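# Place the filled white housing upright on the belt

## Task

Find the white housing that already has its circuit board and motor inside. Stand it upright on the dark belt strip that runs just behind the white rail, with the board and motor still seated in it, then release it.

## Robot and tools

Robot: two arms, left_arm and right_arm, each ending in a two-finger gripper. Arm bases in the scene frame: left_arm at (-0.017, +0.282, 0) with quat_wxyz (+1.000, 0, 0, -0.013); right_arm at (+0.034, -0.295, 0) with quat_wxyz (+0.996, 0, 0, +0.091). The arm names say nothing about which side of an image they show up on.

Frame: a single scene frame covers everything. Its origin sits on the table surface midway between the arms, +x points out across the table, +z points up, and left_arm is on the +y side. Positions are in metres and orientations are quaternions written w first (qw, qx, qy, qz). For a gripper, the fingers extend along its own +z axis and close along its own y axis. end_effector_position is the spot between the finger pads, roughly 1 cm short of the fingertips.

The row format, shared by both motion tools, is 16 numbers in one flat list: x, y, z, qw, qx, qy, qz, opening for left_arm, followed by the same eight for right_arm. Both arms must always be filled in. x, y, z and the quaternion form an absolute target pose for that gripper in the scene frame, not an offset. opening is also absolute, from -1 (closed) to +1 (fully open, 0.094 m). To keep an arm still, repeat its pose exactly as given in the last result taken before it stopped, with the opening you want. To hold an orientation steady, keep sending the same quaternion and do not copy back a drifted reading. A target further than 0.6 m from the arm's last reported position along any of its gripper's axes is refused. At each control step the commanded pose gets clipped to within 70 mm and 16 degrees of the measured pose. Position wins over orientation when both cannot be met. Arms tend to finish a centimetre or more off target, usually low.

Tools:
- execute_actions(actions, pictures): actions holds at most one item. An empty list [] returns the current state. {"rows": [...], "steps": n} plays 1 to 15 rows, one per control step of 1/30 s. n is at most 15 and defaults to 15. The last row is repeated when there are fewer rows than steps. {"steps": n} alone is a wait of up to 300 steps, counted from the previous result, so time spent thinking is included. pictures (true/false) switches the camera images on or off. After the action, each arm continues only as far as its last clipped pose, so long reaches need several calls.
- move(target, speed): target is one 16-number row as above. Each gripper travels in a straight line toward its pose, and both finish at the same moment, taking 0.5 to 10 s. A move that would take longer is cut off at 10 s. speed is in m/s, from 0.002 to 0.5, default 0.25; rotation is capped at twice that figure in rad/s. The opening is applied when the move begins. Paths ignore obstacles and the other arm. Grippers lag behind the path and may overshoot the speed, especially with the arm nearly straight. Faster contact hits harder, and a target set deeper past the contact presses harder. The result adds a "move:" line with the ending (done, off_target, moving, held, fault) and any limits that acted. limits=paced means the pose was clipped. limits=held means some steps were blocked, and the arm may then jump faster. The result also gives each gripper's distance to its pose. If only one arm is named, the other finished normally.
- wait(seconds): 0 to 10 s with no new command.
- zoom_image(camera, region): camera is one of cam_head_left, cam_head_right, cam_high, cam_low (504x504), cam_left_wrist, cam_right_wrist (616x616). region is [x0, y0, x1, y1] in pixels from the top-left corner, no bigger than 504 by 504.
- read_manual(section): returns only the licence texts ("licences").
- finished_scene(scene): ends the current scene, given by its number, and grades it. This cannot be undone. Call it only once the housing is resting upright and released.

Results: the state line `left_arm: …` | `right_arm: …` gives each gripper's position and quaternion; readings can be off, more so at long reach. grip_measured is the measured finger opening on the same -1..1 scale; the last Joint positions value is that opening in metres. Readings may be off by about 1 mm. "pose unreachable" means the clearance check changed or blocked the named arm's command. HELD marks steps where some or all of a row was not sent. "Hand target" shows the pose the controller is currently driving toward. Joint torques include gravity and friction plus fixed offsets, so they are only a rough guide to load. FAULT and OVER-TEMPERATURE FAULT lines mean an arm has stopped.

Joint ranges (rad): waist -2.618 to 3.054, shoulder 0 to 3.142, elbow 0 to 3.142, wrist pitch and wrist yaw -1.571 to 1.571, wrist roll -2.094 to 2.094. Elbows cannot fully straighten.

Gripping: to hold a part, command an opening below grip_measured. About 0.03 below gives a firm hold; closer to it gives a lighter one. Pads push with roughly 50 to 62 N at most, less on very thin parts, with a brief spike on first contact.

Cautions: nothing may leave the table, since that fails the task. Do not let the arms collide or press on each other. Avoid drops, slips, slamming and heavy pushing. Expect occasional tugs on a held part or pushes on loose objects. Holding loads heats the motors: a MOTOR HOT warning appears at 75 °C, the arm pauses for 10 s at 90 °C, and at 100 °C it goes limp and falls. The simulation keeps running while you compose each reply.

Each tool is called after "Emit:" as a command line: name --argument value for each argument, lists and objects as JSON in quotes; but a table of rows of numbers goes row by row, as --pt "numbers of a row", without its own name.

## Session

Emit:
execute_actions --actions '[]'

Scene clock: 0.00 s of 4240.00 s.
left_arm: end_effector_position=(+0.2693, +0.4147, +0.3015) grip_measured=+1.000 end_effector_quat_wxyz=(+0.241, -0.565, +0.788, +0.037) | right_arm: end_effector_position=(+0.5056, -0.2643, +0.3535) grip_measured=+1.000 end_effector_quat_wxyz=(+0.385, +0.575, +0.534, +0.486)
Joint positions: left_arm=[ 0.34   1.484  1.833 -1.47  -0.211 -0.881  0.094] | right_arm=[-0.129  1.422  1.305 -0.116 -0.025  1.717  0.094]
Joint velocities: left_arm=[ 0.002  0.007 -0.012  0.022 -0.066 -0.037  0.   ] | right_arm=[-0.012 -0.007 -0.022  0.081 -0.022 -0.007  0.   ]
Joint torques (N m, as the arm reports them, + toward a larger angle): no reading
Hand target (left_arm): +0.267, +0.416, +0.305; +0.246, -0.564, +0.787, +0.040
Hand target (right_arm): +0.504, -0.265, +0.358; +0.390, +0.571, +0.535, +0.485
camera_calibration (this result's frames):
cam_left_wrist: T_world_to_cam=[[0.923511, -0.277619, 0.264681, -0.21592], [-0.308749, -0.947473, 0.0834848, 0.479899], [0.227601, -0.158819, -0.960716, 0.406776], [0, 0, 0, 1]] pos_world=[0.254991, 0.459351, 0.407882]
cam_right_wrist: T_world_to_cam=[[-0.193225, 0.359271, -0.913011, 0.522078], [-0.488501, 0.771784, 0.407082, 0.340208], [0.8509, 0.524665, 0.026376, -0.177226], [0, 0, 0, 1]] pos_world=[0.417872, -0.357151, 0.342845]

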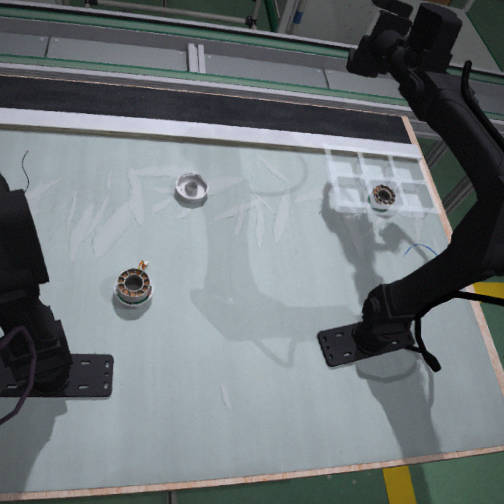

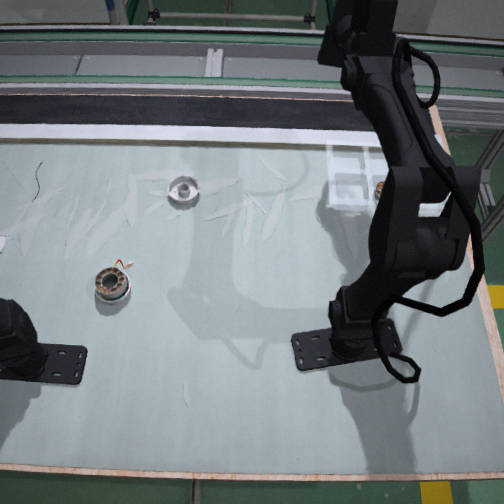

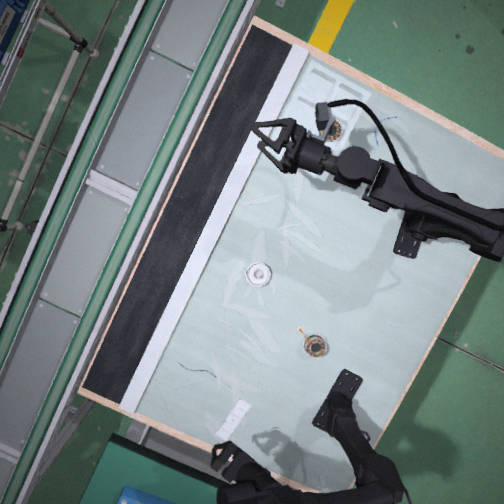

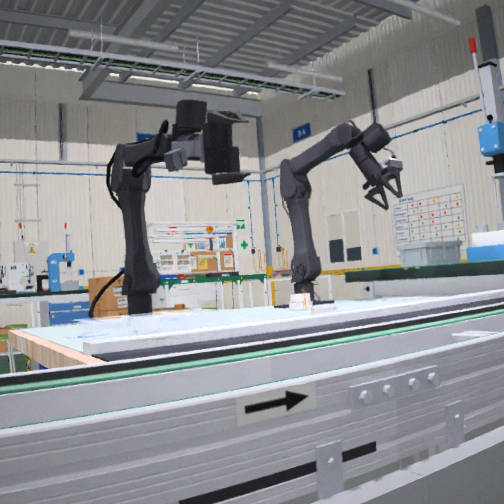

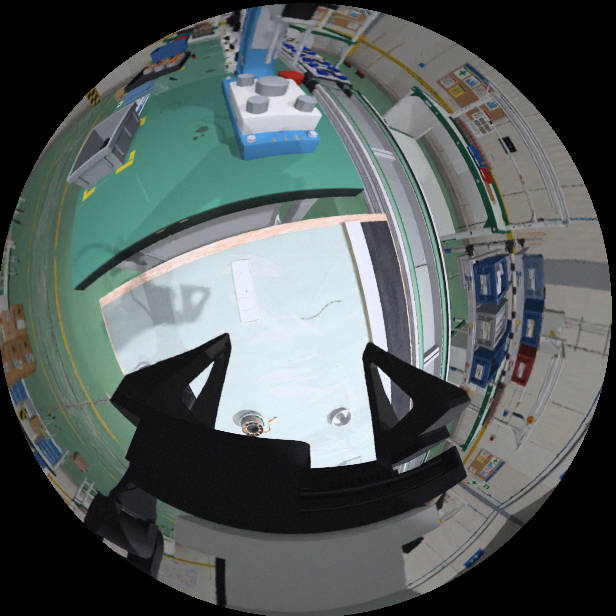

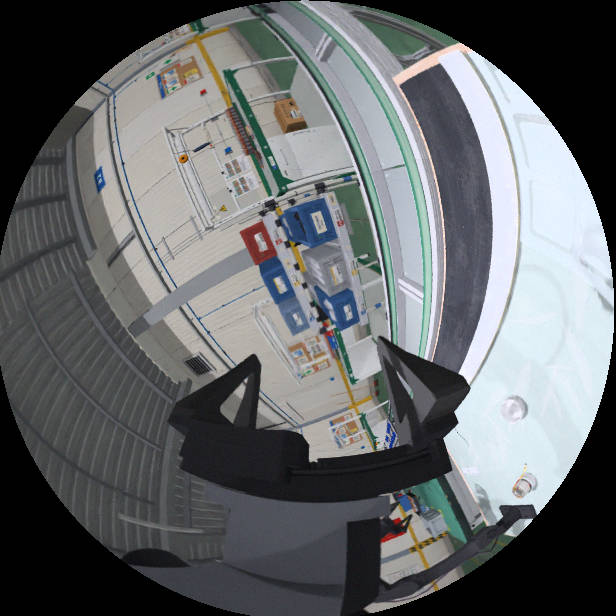

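Emit:
move --target '[0.128,0.153,0.09,0,0,1,0,1,0.5056,-0.2643,0.3535,0.385,0.575,0.534,0.486,1]'

Scene clock: 8.70 s of 4240.00 s.
left_arm: end_effector_position=(+0.1294, +0.1566, +0.0968) grip_measured=+1.000 end_effector_quat_wxyz=(+0.007, +0.000, +1.000, +0.004) | right_arm: end_effector_position=(+0.5056, -0.2643, +0.3535) grip_measured=+1.000 end_effector_quat_wxyz=(+0.385, +0.576, +0.533, +0.487)
Joint positions: left_arm=[-0.702  1.263  0.924 -1.226 -0.016 -0.728  0.094] | right_arm=[-0.129  1.422  1.305 -0.116 -0.025  1.72   0.094]
Joint velocities: left_arm=[-0.012 -0.012 -0.002 -0.007  0.007  0.022  0.   ] | right_arm=[ 0.002  0.007 -0.002  0.007  0.022 -0.051  0.   ]
Joint torques (N m, as the arm reports them, + toward a larger angle): left_arm=[-0.79 -2.77  5.51  0.59  0.   -0.02] | right_arm=[-0.05 -7.55  8.52  2.74 -0.02 -0.03]
Hand target (left_arm): +0.127, +0.157, +0.092; +0.004, +0.001, +1.000, +0.007
Hand target (right_arm): +0.506, -0.264, +0.354; +0.385, +0.575, +0.534, +0.486
Off the commanded pose (left_arm): 0.008 m, 1 deg.
Off the commanded pose (right_arm): 0.000 m, 0 deg.
After step 90, 2.53 s passed at rest.
move: done
camera_calibration (this result's frames):
cam_left_wrist: T_world_to_cam=[[0.0962393, -0.995347, 0.00480774, 0.14038], [-0.874427, -0.0822381, 0.478137, 0.10881], [-0.475516, -0.0502195, -0.878272, 0.267032], [0, 0, 0, 1]] pos_world=[0.208614, 0.162086, 0.181826]
cam_right_wrist: T_world_to_cam=[[-0.193177, 0.362462, -0.911759, 0.522455], [-0.487784, 0.770811, 0.409778, 0.338635], [0.851322, 0.523901, 0.0279004, -0.17818], [0, 0, 0, 1]] pos_world=[0.417796, -0.357045, 0.342559]

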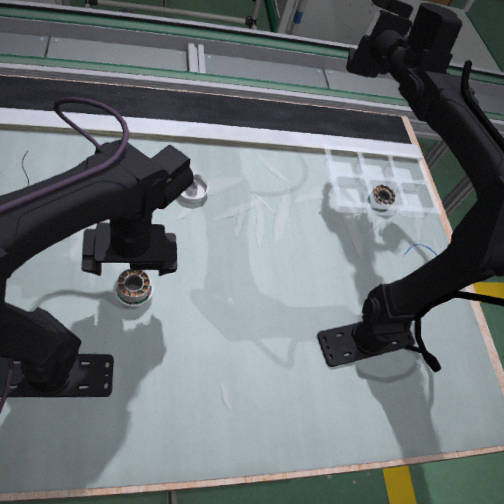

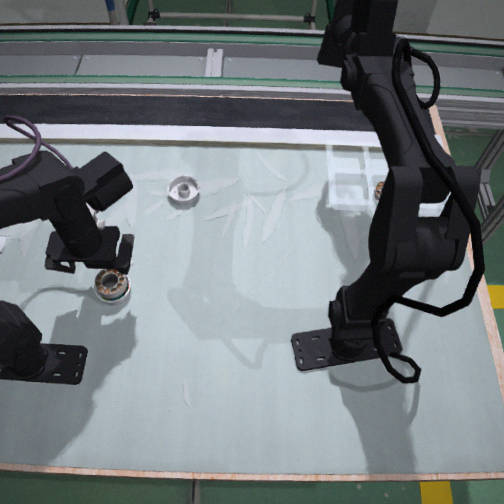

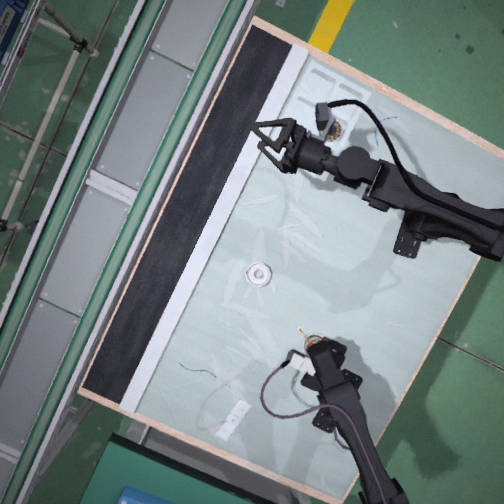

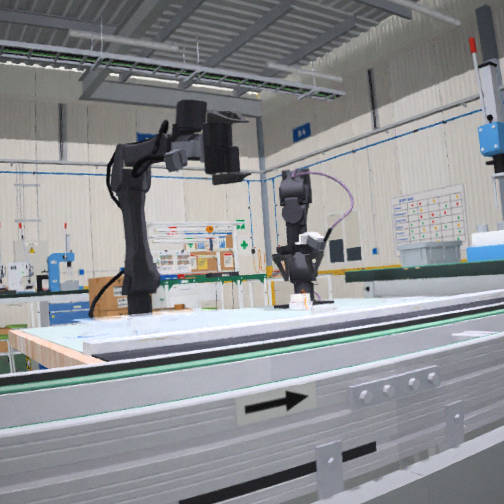

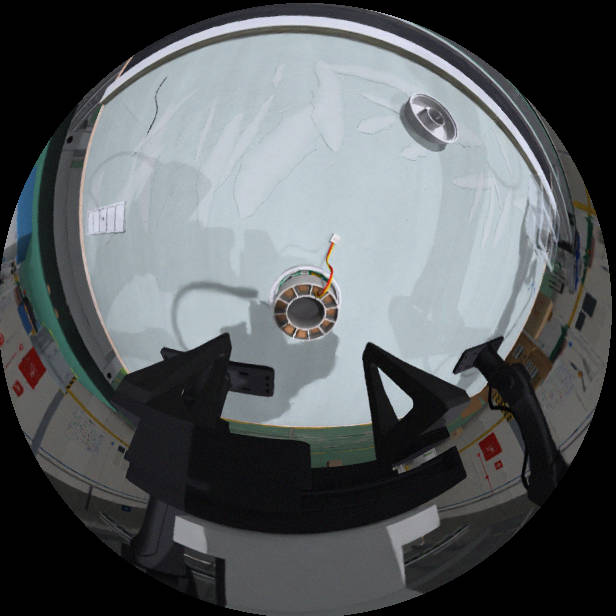

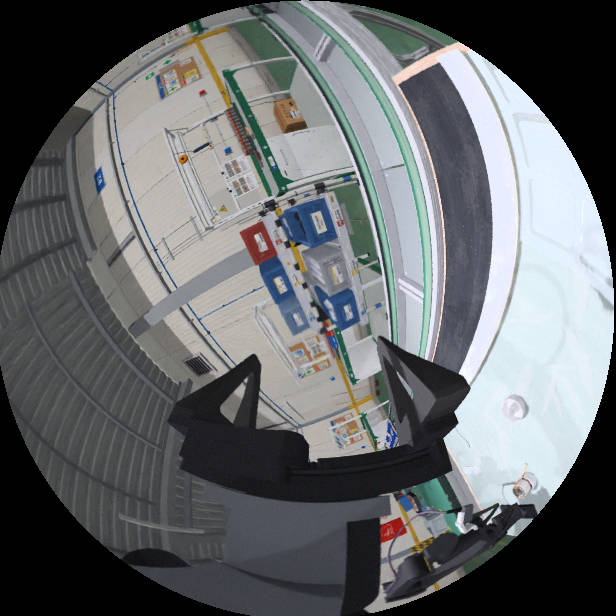

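Emit:
move --target '[0.128,0.155,0.008,0,0,1,0,1,0.5056,-0.2643,0.3535,0.385,0.575,0.534,0.486,1]' --speed 0.06

Scene clock: 14.80 s of 4240.00 s.
left_arm: end_effector_position=(+0.1308, +0.1516, +0.0133) grip_measured=+1.000 end_effector_quat_wxyz=(+0.005, -0.000, +1.000, -0.005) | right_arm: end_effector_position=(+0.5056, -0.2643, +0.3535) grip_measured=+1.000 end_effector_quat_wxyz=(+0.384, +0.576, +0.532, +0.487)
Joint positions: left_arm=[-0.702  1.377  0.659 -0.839  0.    -0.728  0.094] | right_arm=[-0.129  1.422  1.305 -0.116 -0.025  1.722  0.094]
Joint velocities: left_arm=[-0.002  0.002  0.002 -0.022  0.037  0.022  0.   ] | right_arm=[ 0.012  0.002 -0.017 -0.022 -0.066 -0.007  0.   ]
Joint torques (N m, as the arm reports them, + toward a larger angle): left_arm=[ 0.26 -3.06  4.88  0.6   0.01  0.08] | right_arm=[-0.03 -7.58  8.49  2.74 -0.01 -0.07]
Hand target (left_arm): +0.128, +0.155, +0.008; -0.000, -0.000, +1.000, -0.000
Hand target (right_arm): +0.506, -0.264, +0.354; +0.385, +0.575, +0.534, +0.486
Off the commanded pose (left_arm): 0.007 m, 1 deg.
Off the commanded pose (right_arm): 0.000 m, 0 deg.
After step 90, 1.07 s passed at rest.
move: done
camera_calibration (this result's frames):
cam_left_wrist: T_world_to_cam=[[0.0965264, -0.995091, 0.0218511, 0.135374], [-0.872298, -0.0740015, 0.483342, 0.147913], [-0.479352, -0.0657159, -0.875159, 0.196825], [0, 0, 0, 1]] pos_world=[0.210306, 0.15859, 0.0978026]
cam_right_wrist: T_world_to_cam=[[-0.193149, 0.364234, -0.911058, 0.522662], [-0.487385, 0.770266, 0.411274, 0.337761], [0.851557, 0.523474, 0.0287462, -0.178711], [0, 0, 0, 1]] pos_world=[0.417753, -0.356986, 0.3424]

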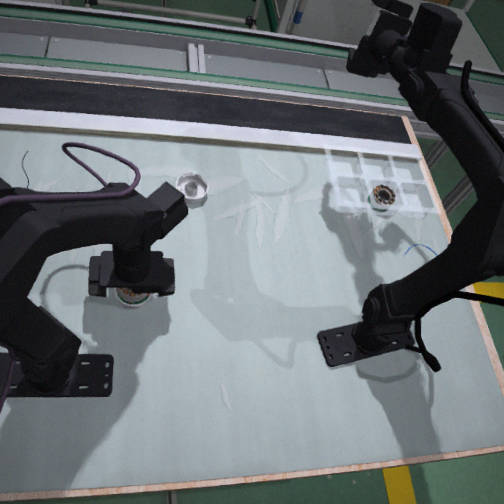

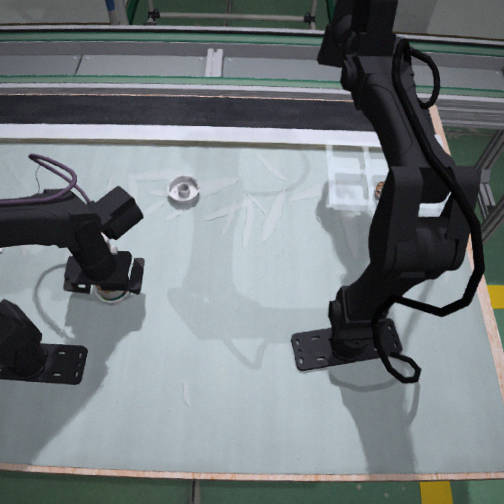

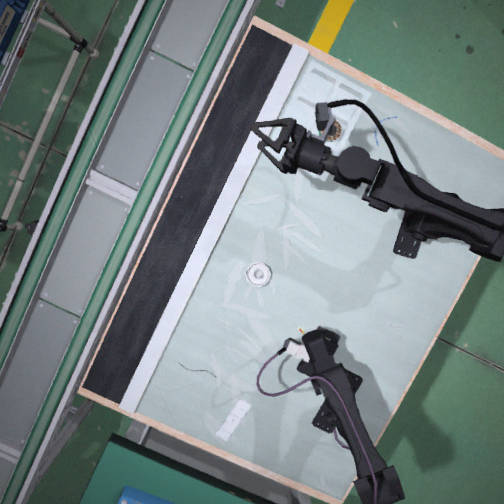

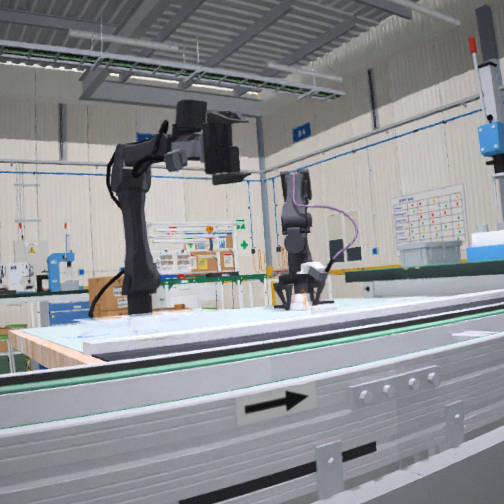

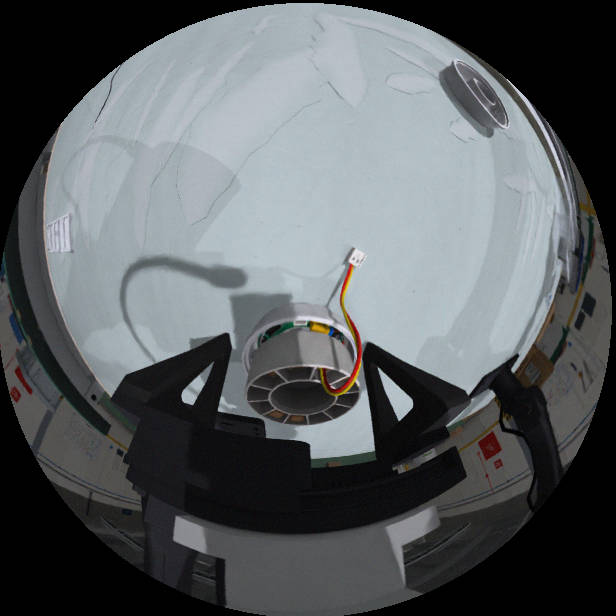

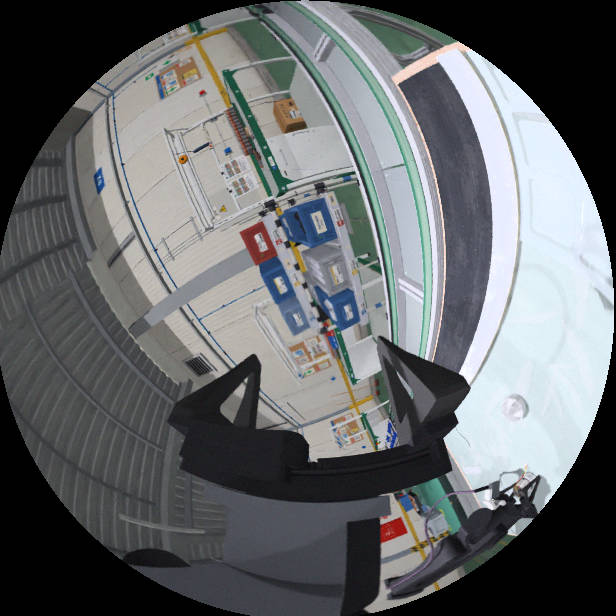

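Emit:
move --target '[0.131,0.152,0.011,0,0,1,0,0.39,0.5056,-0.2643,0.3535,0.385,0.575,0.534,0.486,1]' --speed 0.02

Emit:
move --target '[0.2,0.18,0.13,0,0,1,0,0.39,0.5056,-0.2643,0.3535,0.385,0.575,0.534,0.486,1]' --speed 0.08

Scene clock: 20.07 s of 4240.00 s.
left_arm: end_effector_position=(+0.1308, +0.1511, +0.0130) grip_measured=+0.406 end_effector_quat_wxyz=(+0.004, -0.000, +1.000, -0.006) | right_arm: end_effector_position=(+0.5056, -0.2643, +0.3535) grip_measured=+1.000 end_effector_quat_wxyz=(+0.384, +0.576, +0.532, +0.487)
Joint positions: left_arm=[-0.702  1.379  0.659 -0.837  0.002 -0.728  0.066] | right_arm=[-0.129  1.422  1.305 -0.116 -0.025  1.723  0.094]
Joint velocities: left_arm=[ 0.002 -0.017  0.002  0.007 -0.007 -0.022  0.   ] | right_arm=[ 0.017  0.002  0.007 -0.037  0.051 -0.051  0.   ]
Joint torques (N m, as the arm reports them, + toward a larger angle): left_arm=[ 0.13 -2.44  6.71  0.48 -0.01  0.07] | right_arm=[-0.01 -7.54  8.51  2.74 -0.03 -0.06]
Hand target (left_arm): +0.131, +0.152, +0.011; +0.000, +0.000, +1.000, -0.000
Hand target (right_arm): +0.506, -0.264, +0.354; +0.385, +0.575, +0.534, +0.486
Off the commanded pose (left_arm): 0.002 m, 1 deg.
Off the commanded pose (right_arm): 0.000 m, 0 deg.
After step 90, 1.57 s passed at rest.
move: done
camera_calibration (this result's frames):
cam_left_wrist: T_world_to_cam=[[0.0965223, -0.995055, 0.0234257, 0.134894], [-0.871824, -0.0731667, 0.484323, 0.147812], [-0.480215, -0.0671711, -0.874575, 0.196894], [0, 0, 0, 1]] pos_world=[0.210397, 0.158268, 0.0974496]
cam_right_wrist: T_world_to_cam=[[-0.193132, 0.365296, -0.910637, 0.522785], [-0.487146, 0.769937, 0.412171, 0.337236], [0.851698, 0.523217, 0.0292533, -0.179029], [0, 0, 0, 1]] pos_world=[0.417728, -0.356951, 0.342305]

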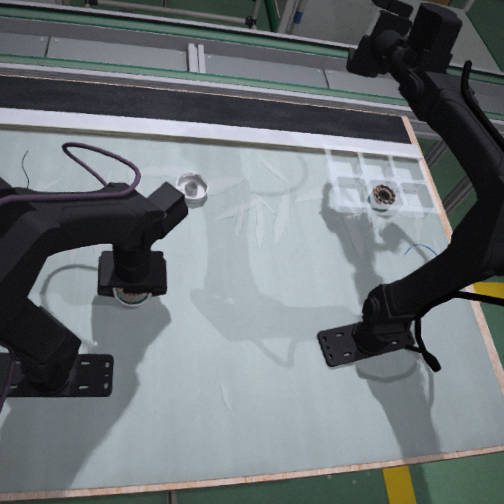

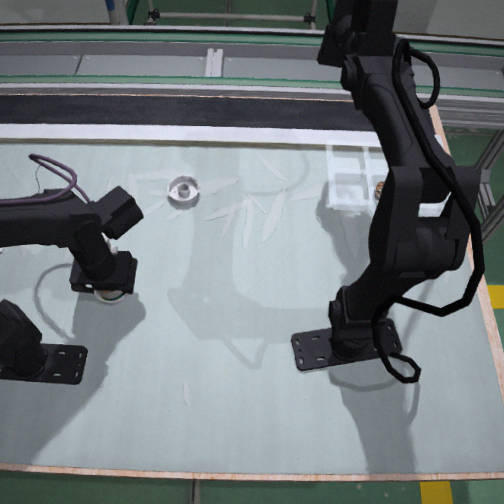

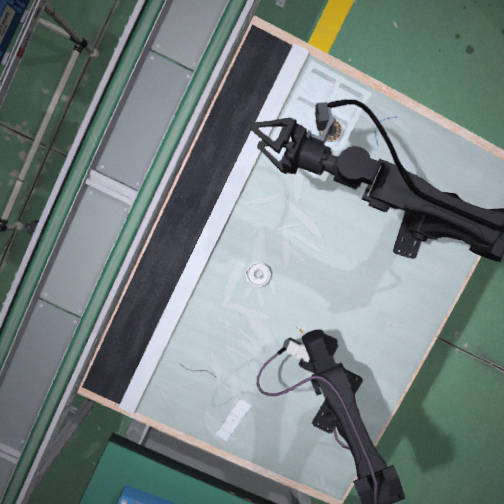

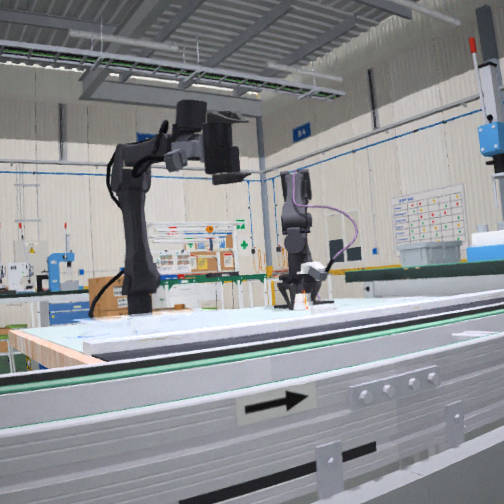

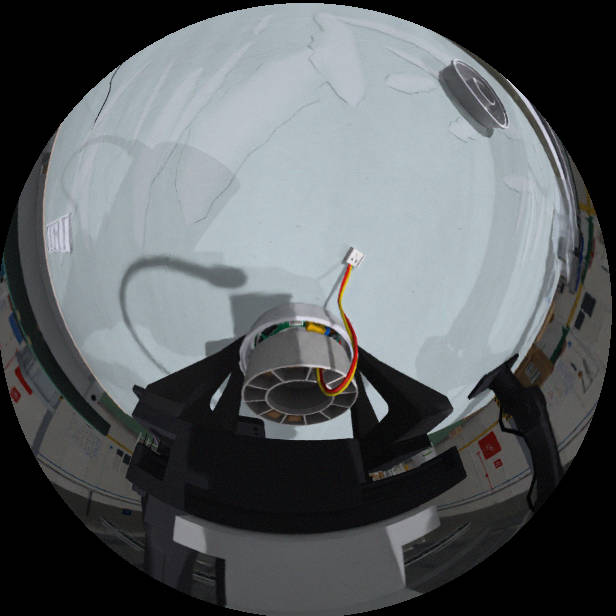

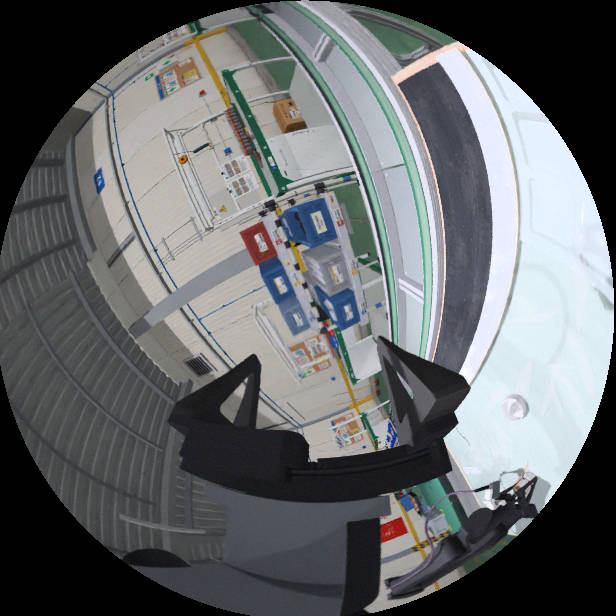

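Scene clock: 22.37 s of 4240.00 s.
left_arm: end_effector_position=(+0.1934, +0.1795, +0.1229) grip_measured=+0.406 end_effector_quat_wxyz=(-0.010, +0.001, +1.000, +0.001) | right_arm: end_effector_position=(+0.5056, -0.2643, +0.3535) grip_measured=+1.000 end_effector_quat_wxyz=(+0.383, +0.577, +0.531, +0.488)
Joint positions: left_arm=[-0.426  1.443  1.166 -1.314  0.006 -0.451  0.066] | right_arm=[-0.129  1.422  1.305 -0.116 -0.025  1.725  0.094]
Joint velocities: left_arm=[-0.022  0.007 -0.012  0.007 -0.066  0.037  0.   ] | right_arm=[-0.027 -0.022 -0.007  0.051  0.007 -0.037  0.   ]
Joint torques (N m, as the arm reports them, + toward a larger angle): left_arm=[ 0.68 -4.31  9.46  0.33  0.    0.11] | right_arm=[ 0.02 -7.57  8.51  2.74 -0.01 -0.09]
Hand target (left_arm): +0.199, +0.179, +0.130; -0.002, -0.000, +1.000, -0.002
Hand target (right_arm): +0.506, -0.264, +0.354; +0.385, +0.575, +0.534, +0.486
Off the commanded pose (left_arm): 0.010 m, 1 deg.
Off the commanded pose (right_arm): 0.000 m, 0 deg.
move: done
camera_calibration (this result's frames):
cam_left_wrist: T_world_to_cam=[[0.0954172, -0.995414, 0.0068237, 0.156886], [-0.857636, -0.0787265, 0.508196, 0.146541], [-0.505328, -0.0543429, -0.861214, 0.325931], [0, 0, 0, 1]] pos_world=[0.275412, 0.185415, 0.205154]
cam_right_wrist: T_world_to_cam=[[-0.193102, 0.367065, -0.909931, 0.522988], [-0.486748, 0.769387, 0.413666, 0.336361], [0.851932, 0.522787, 0.0300977, -0.179559], [0, 0, 0, 1]] pos_world=[0.417686, -0.356891, 0.342146]

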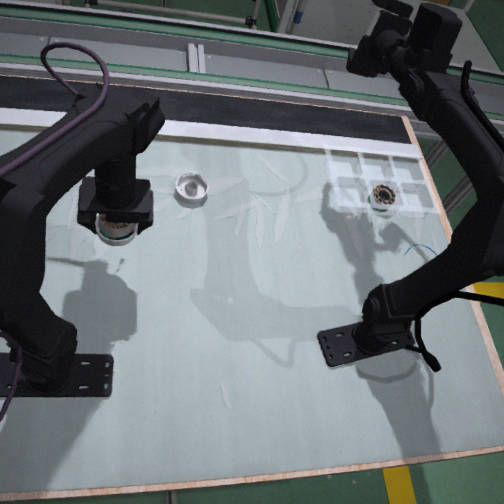

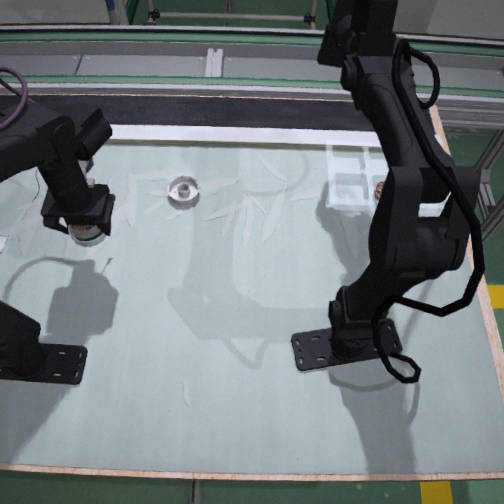

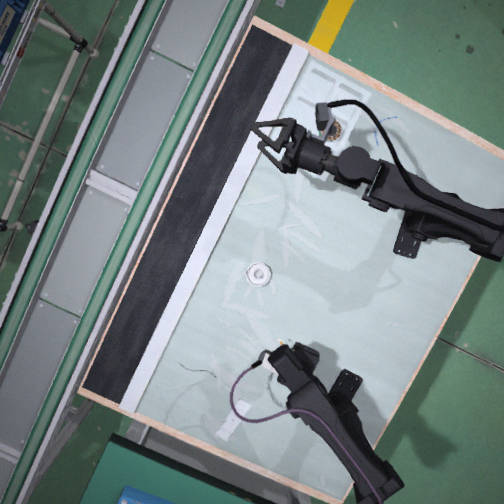

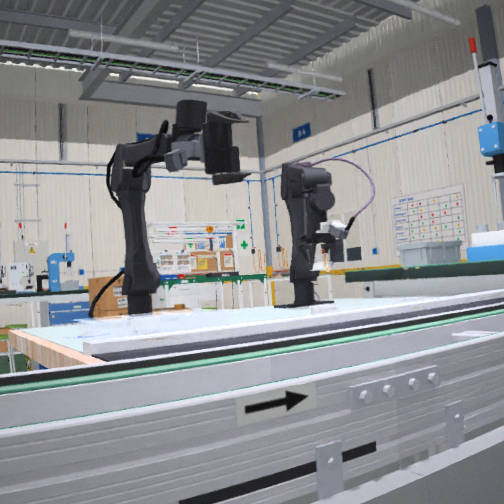

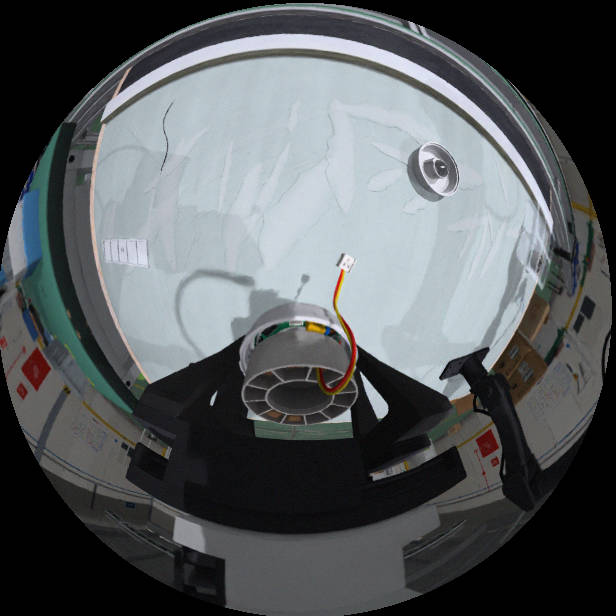

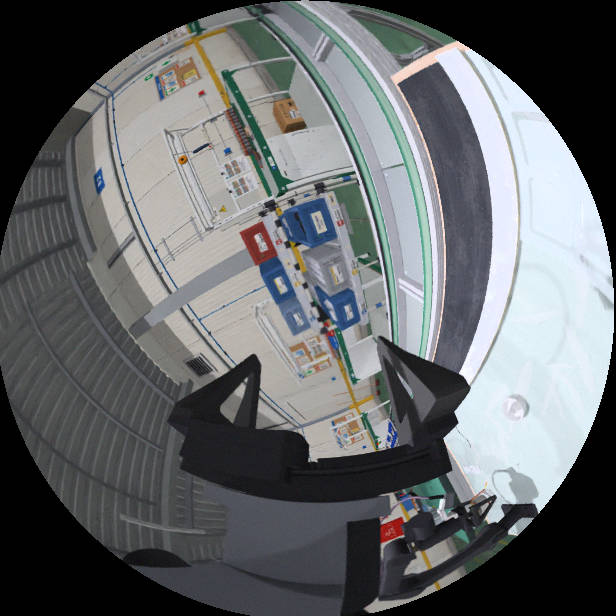

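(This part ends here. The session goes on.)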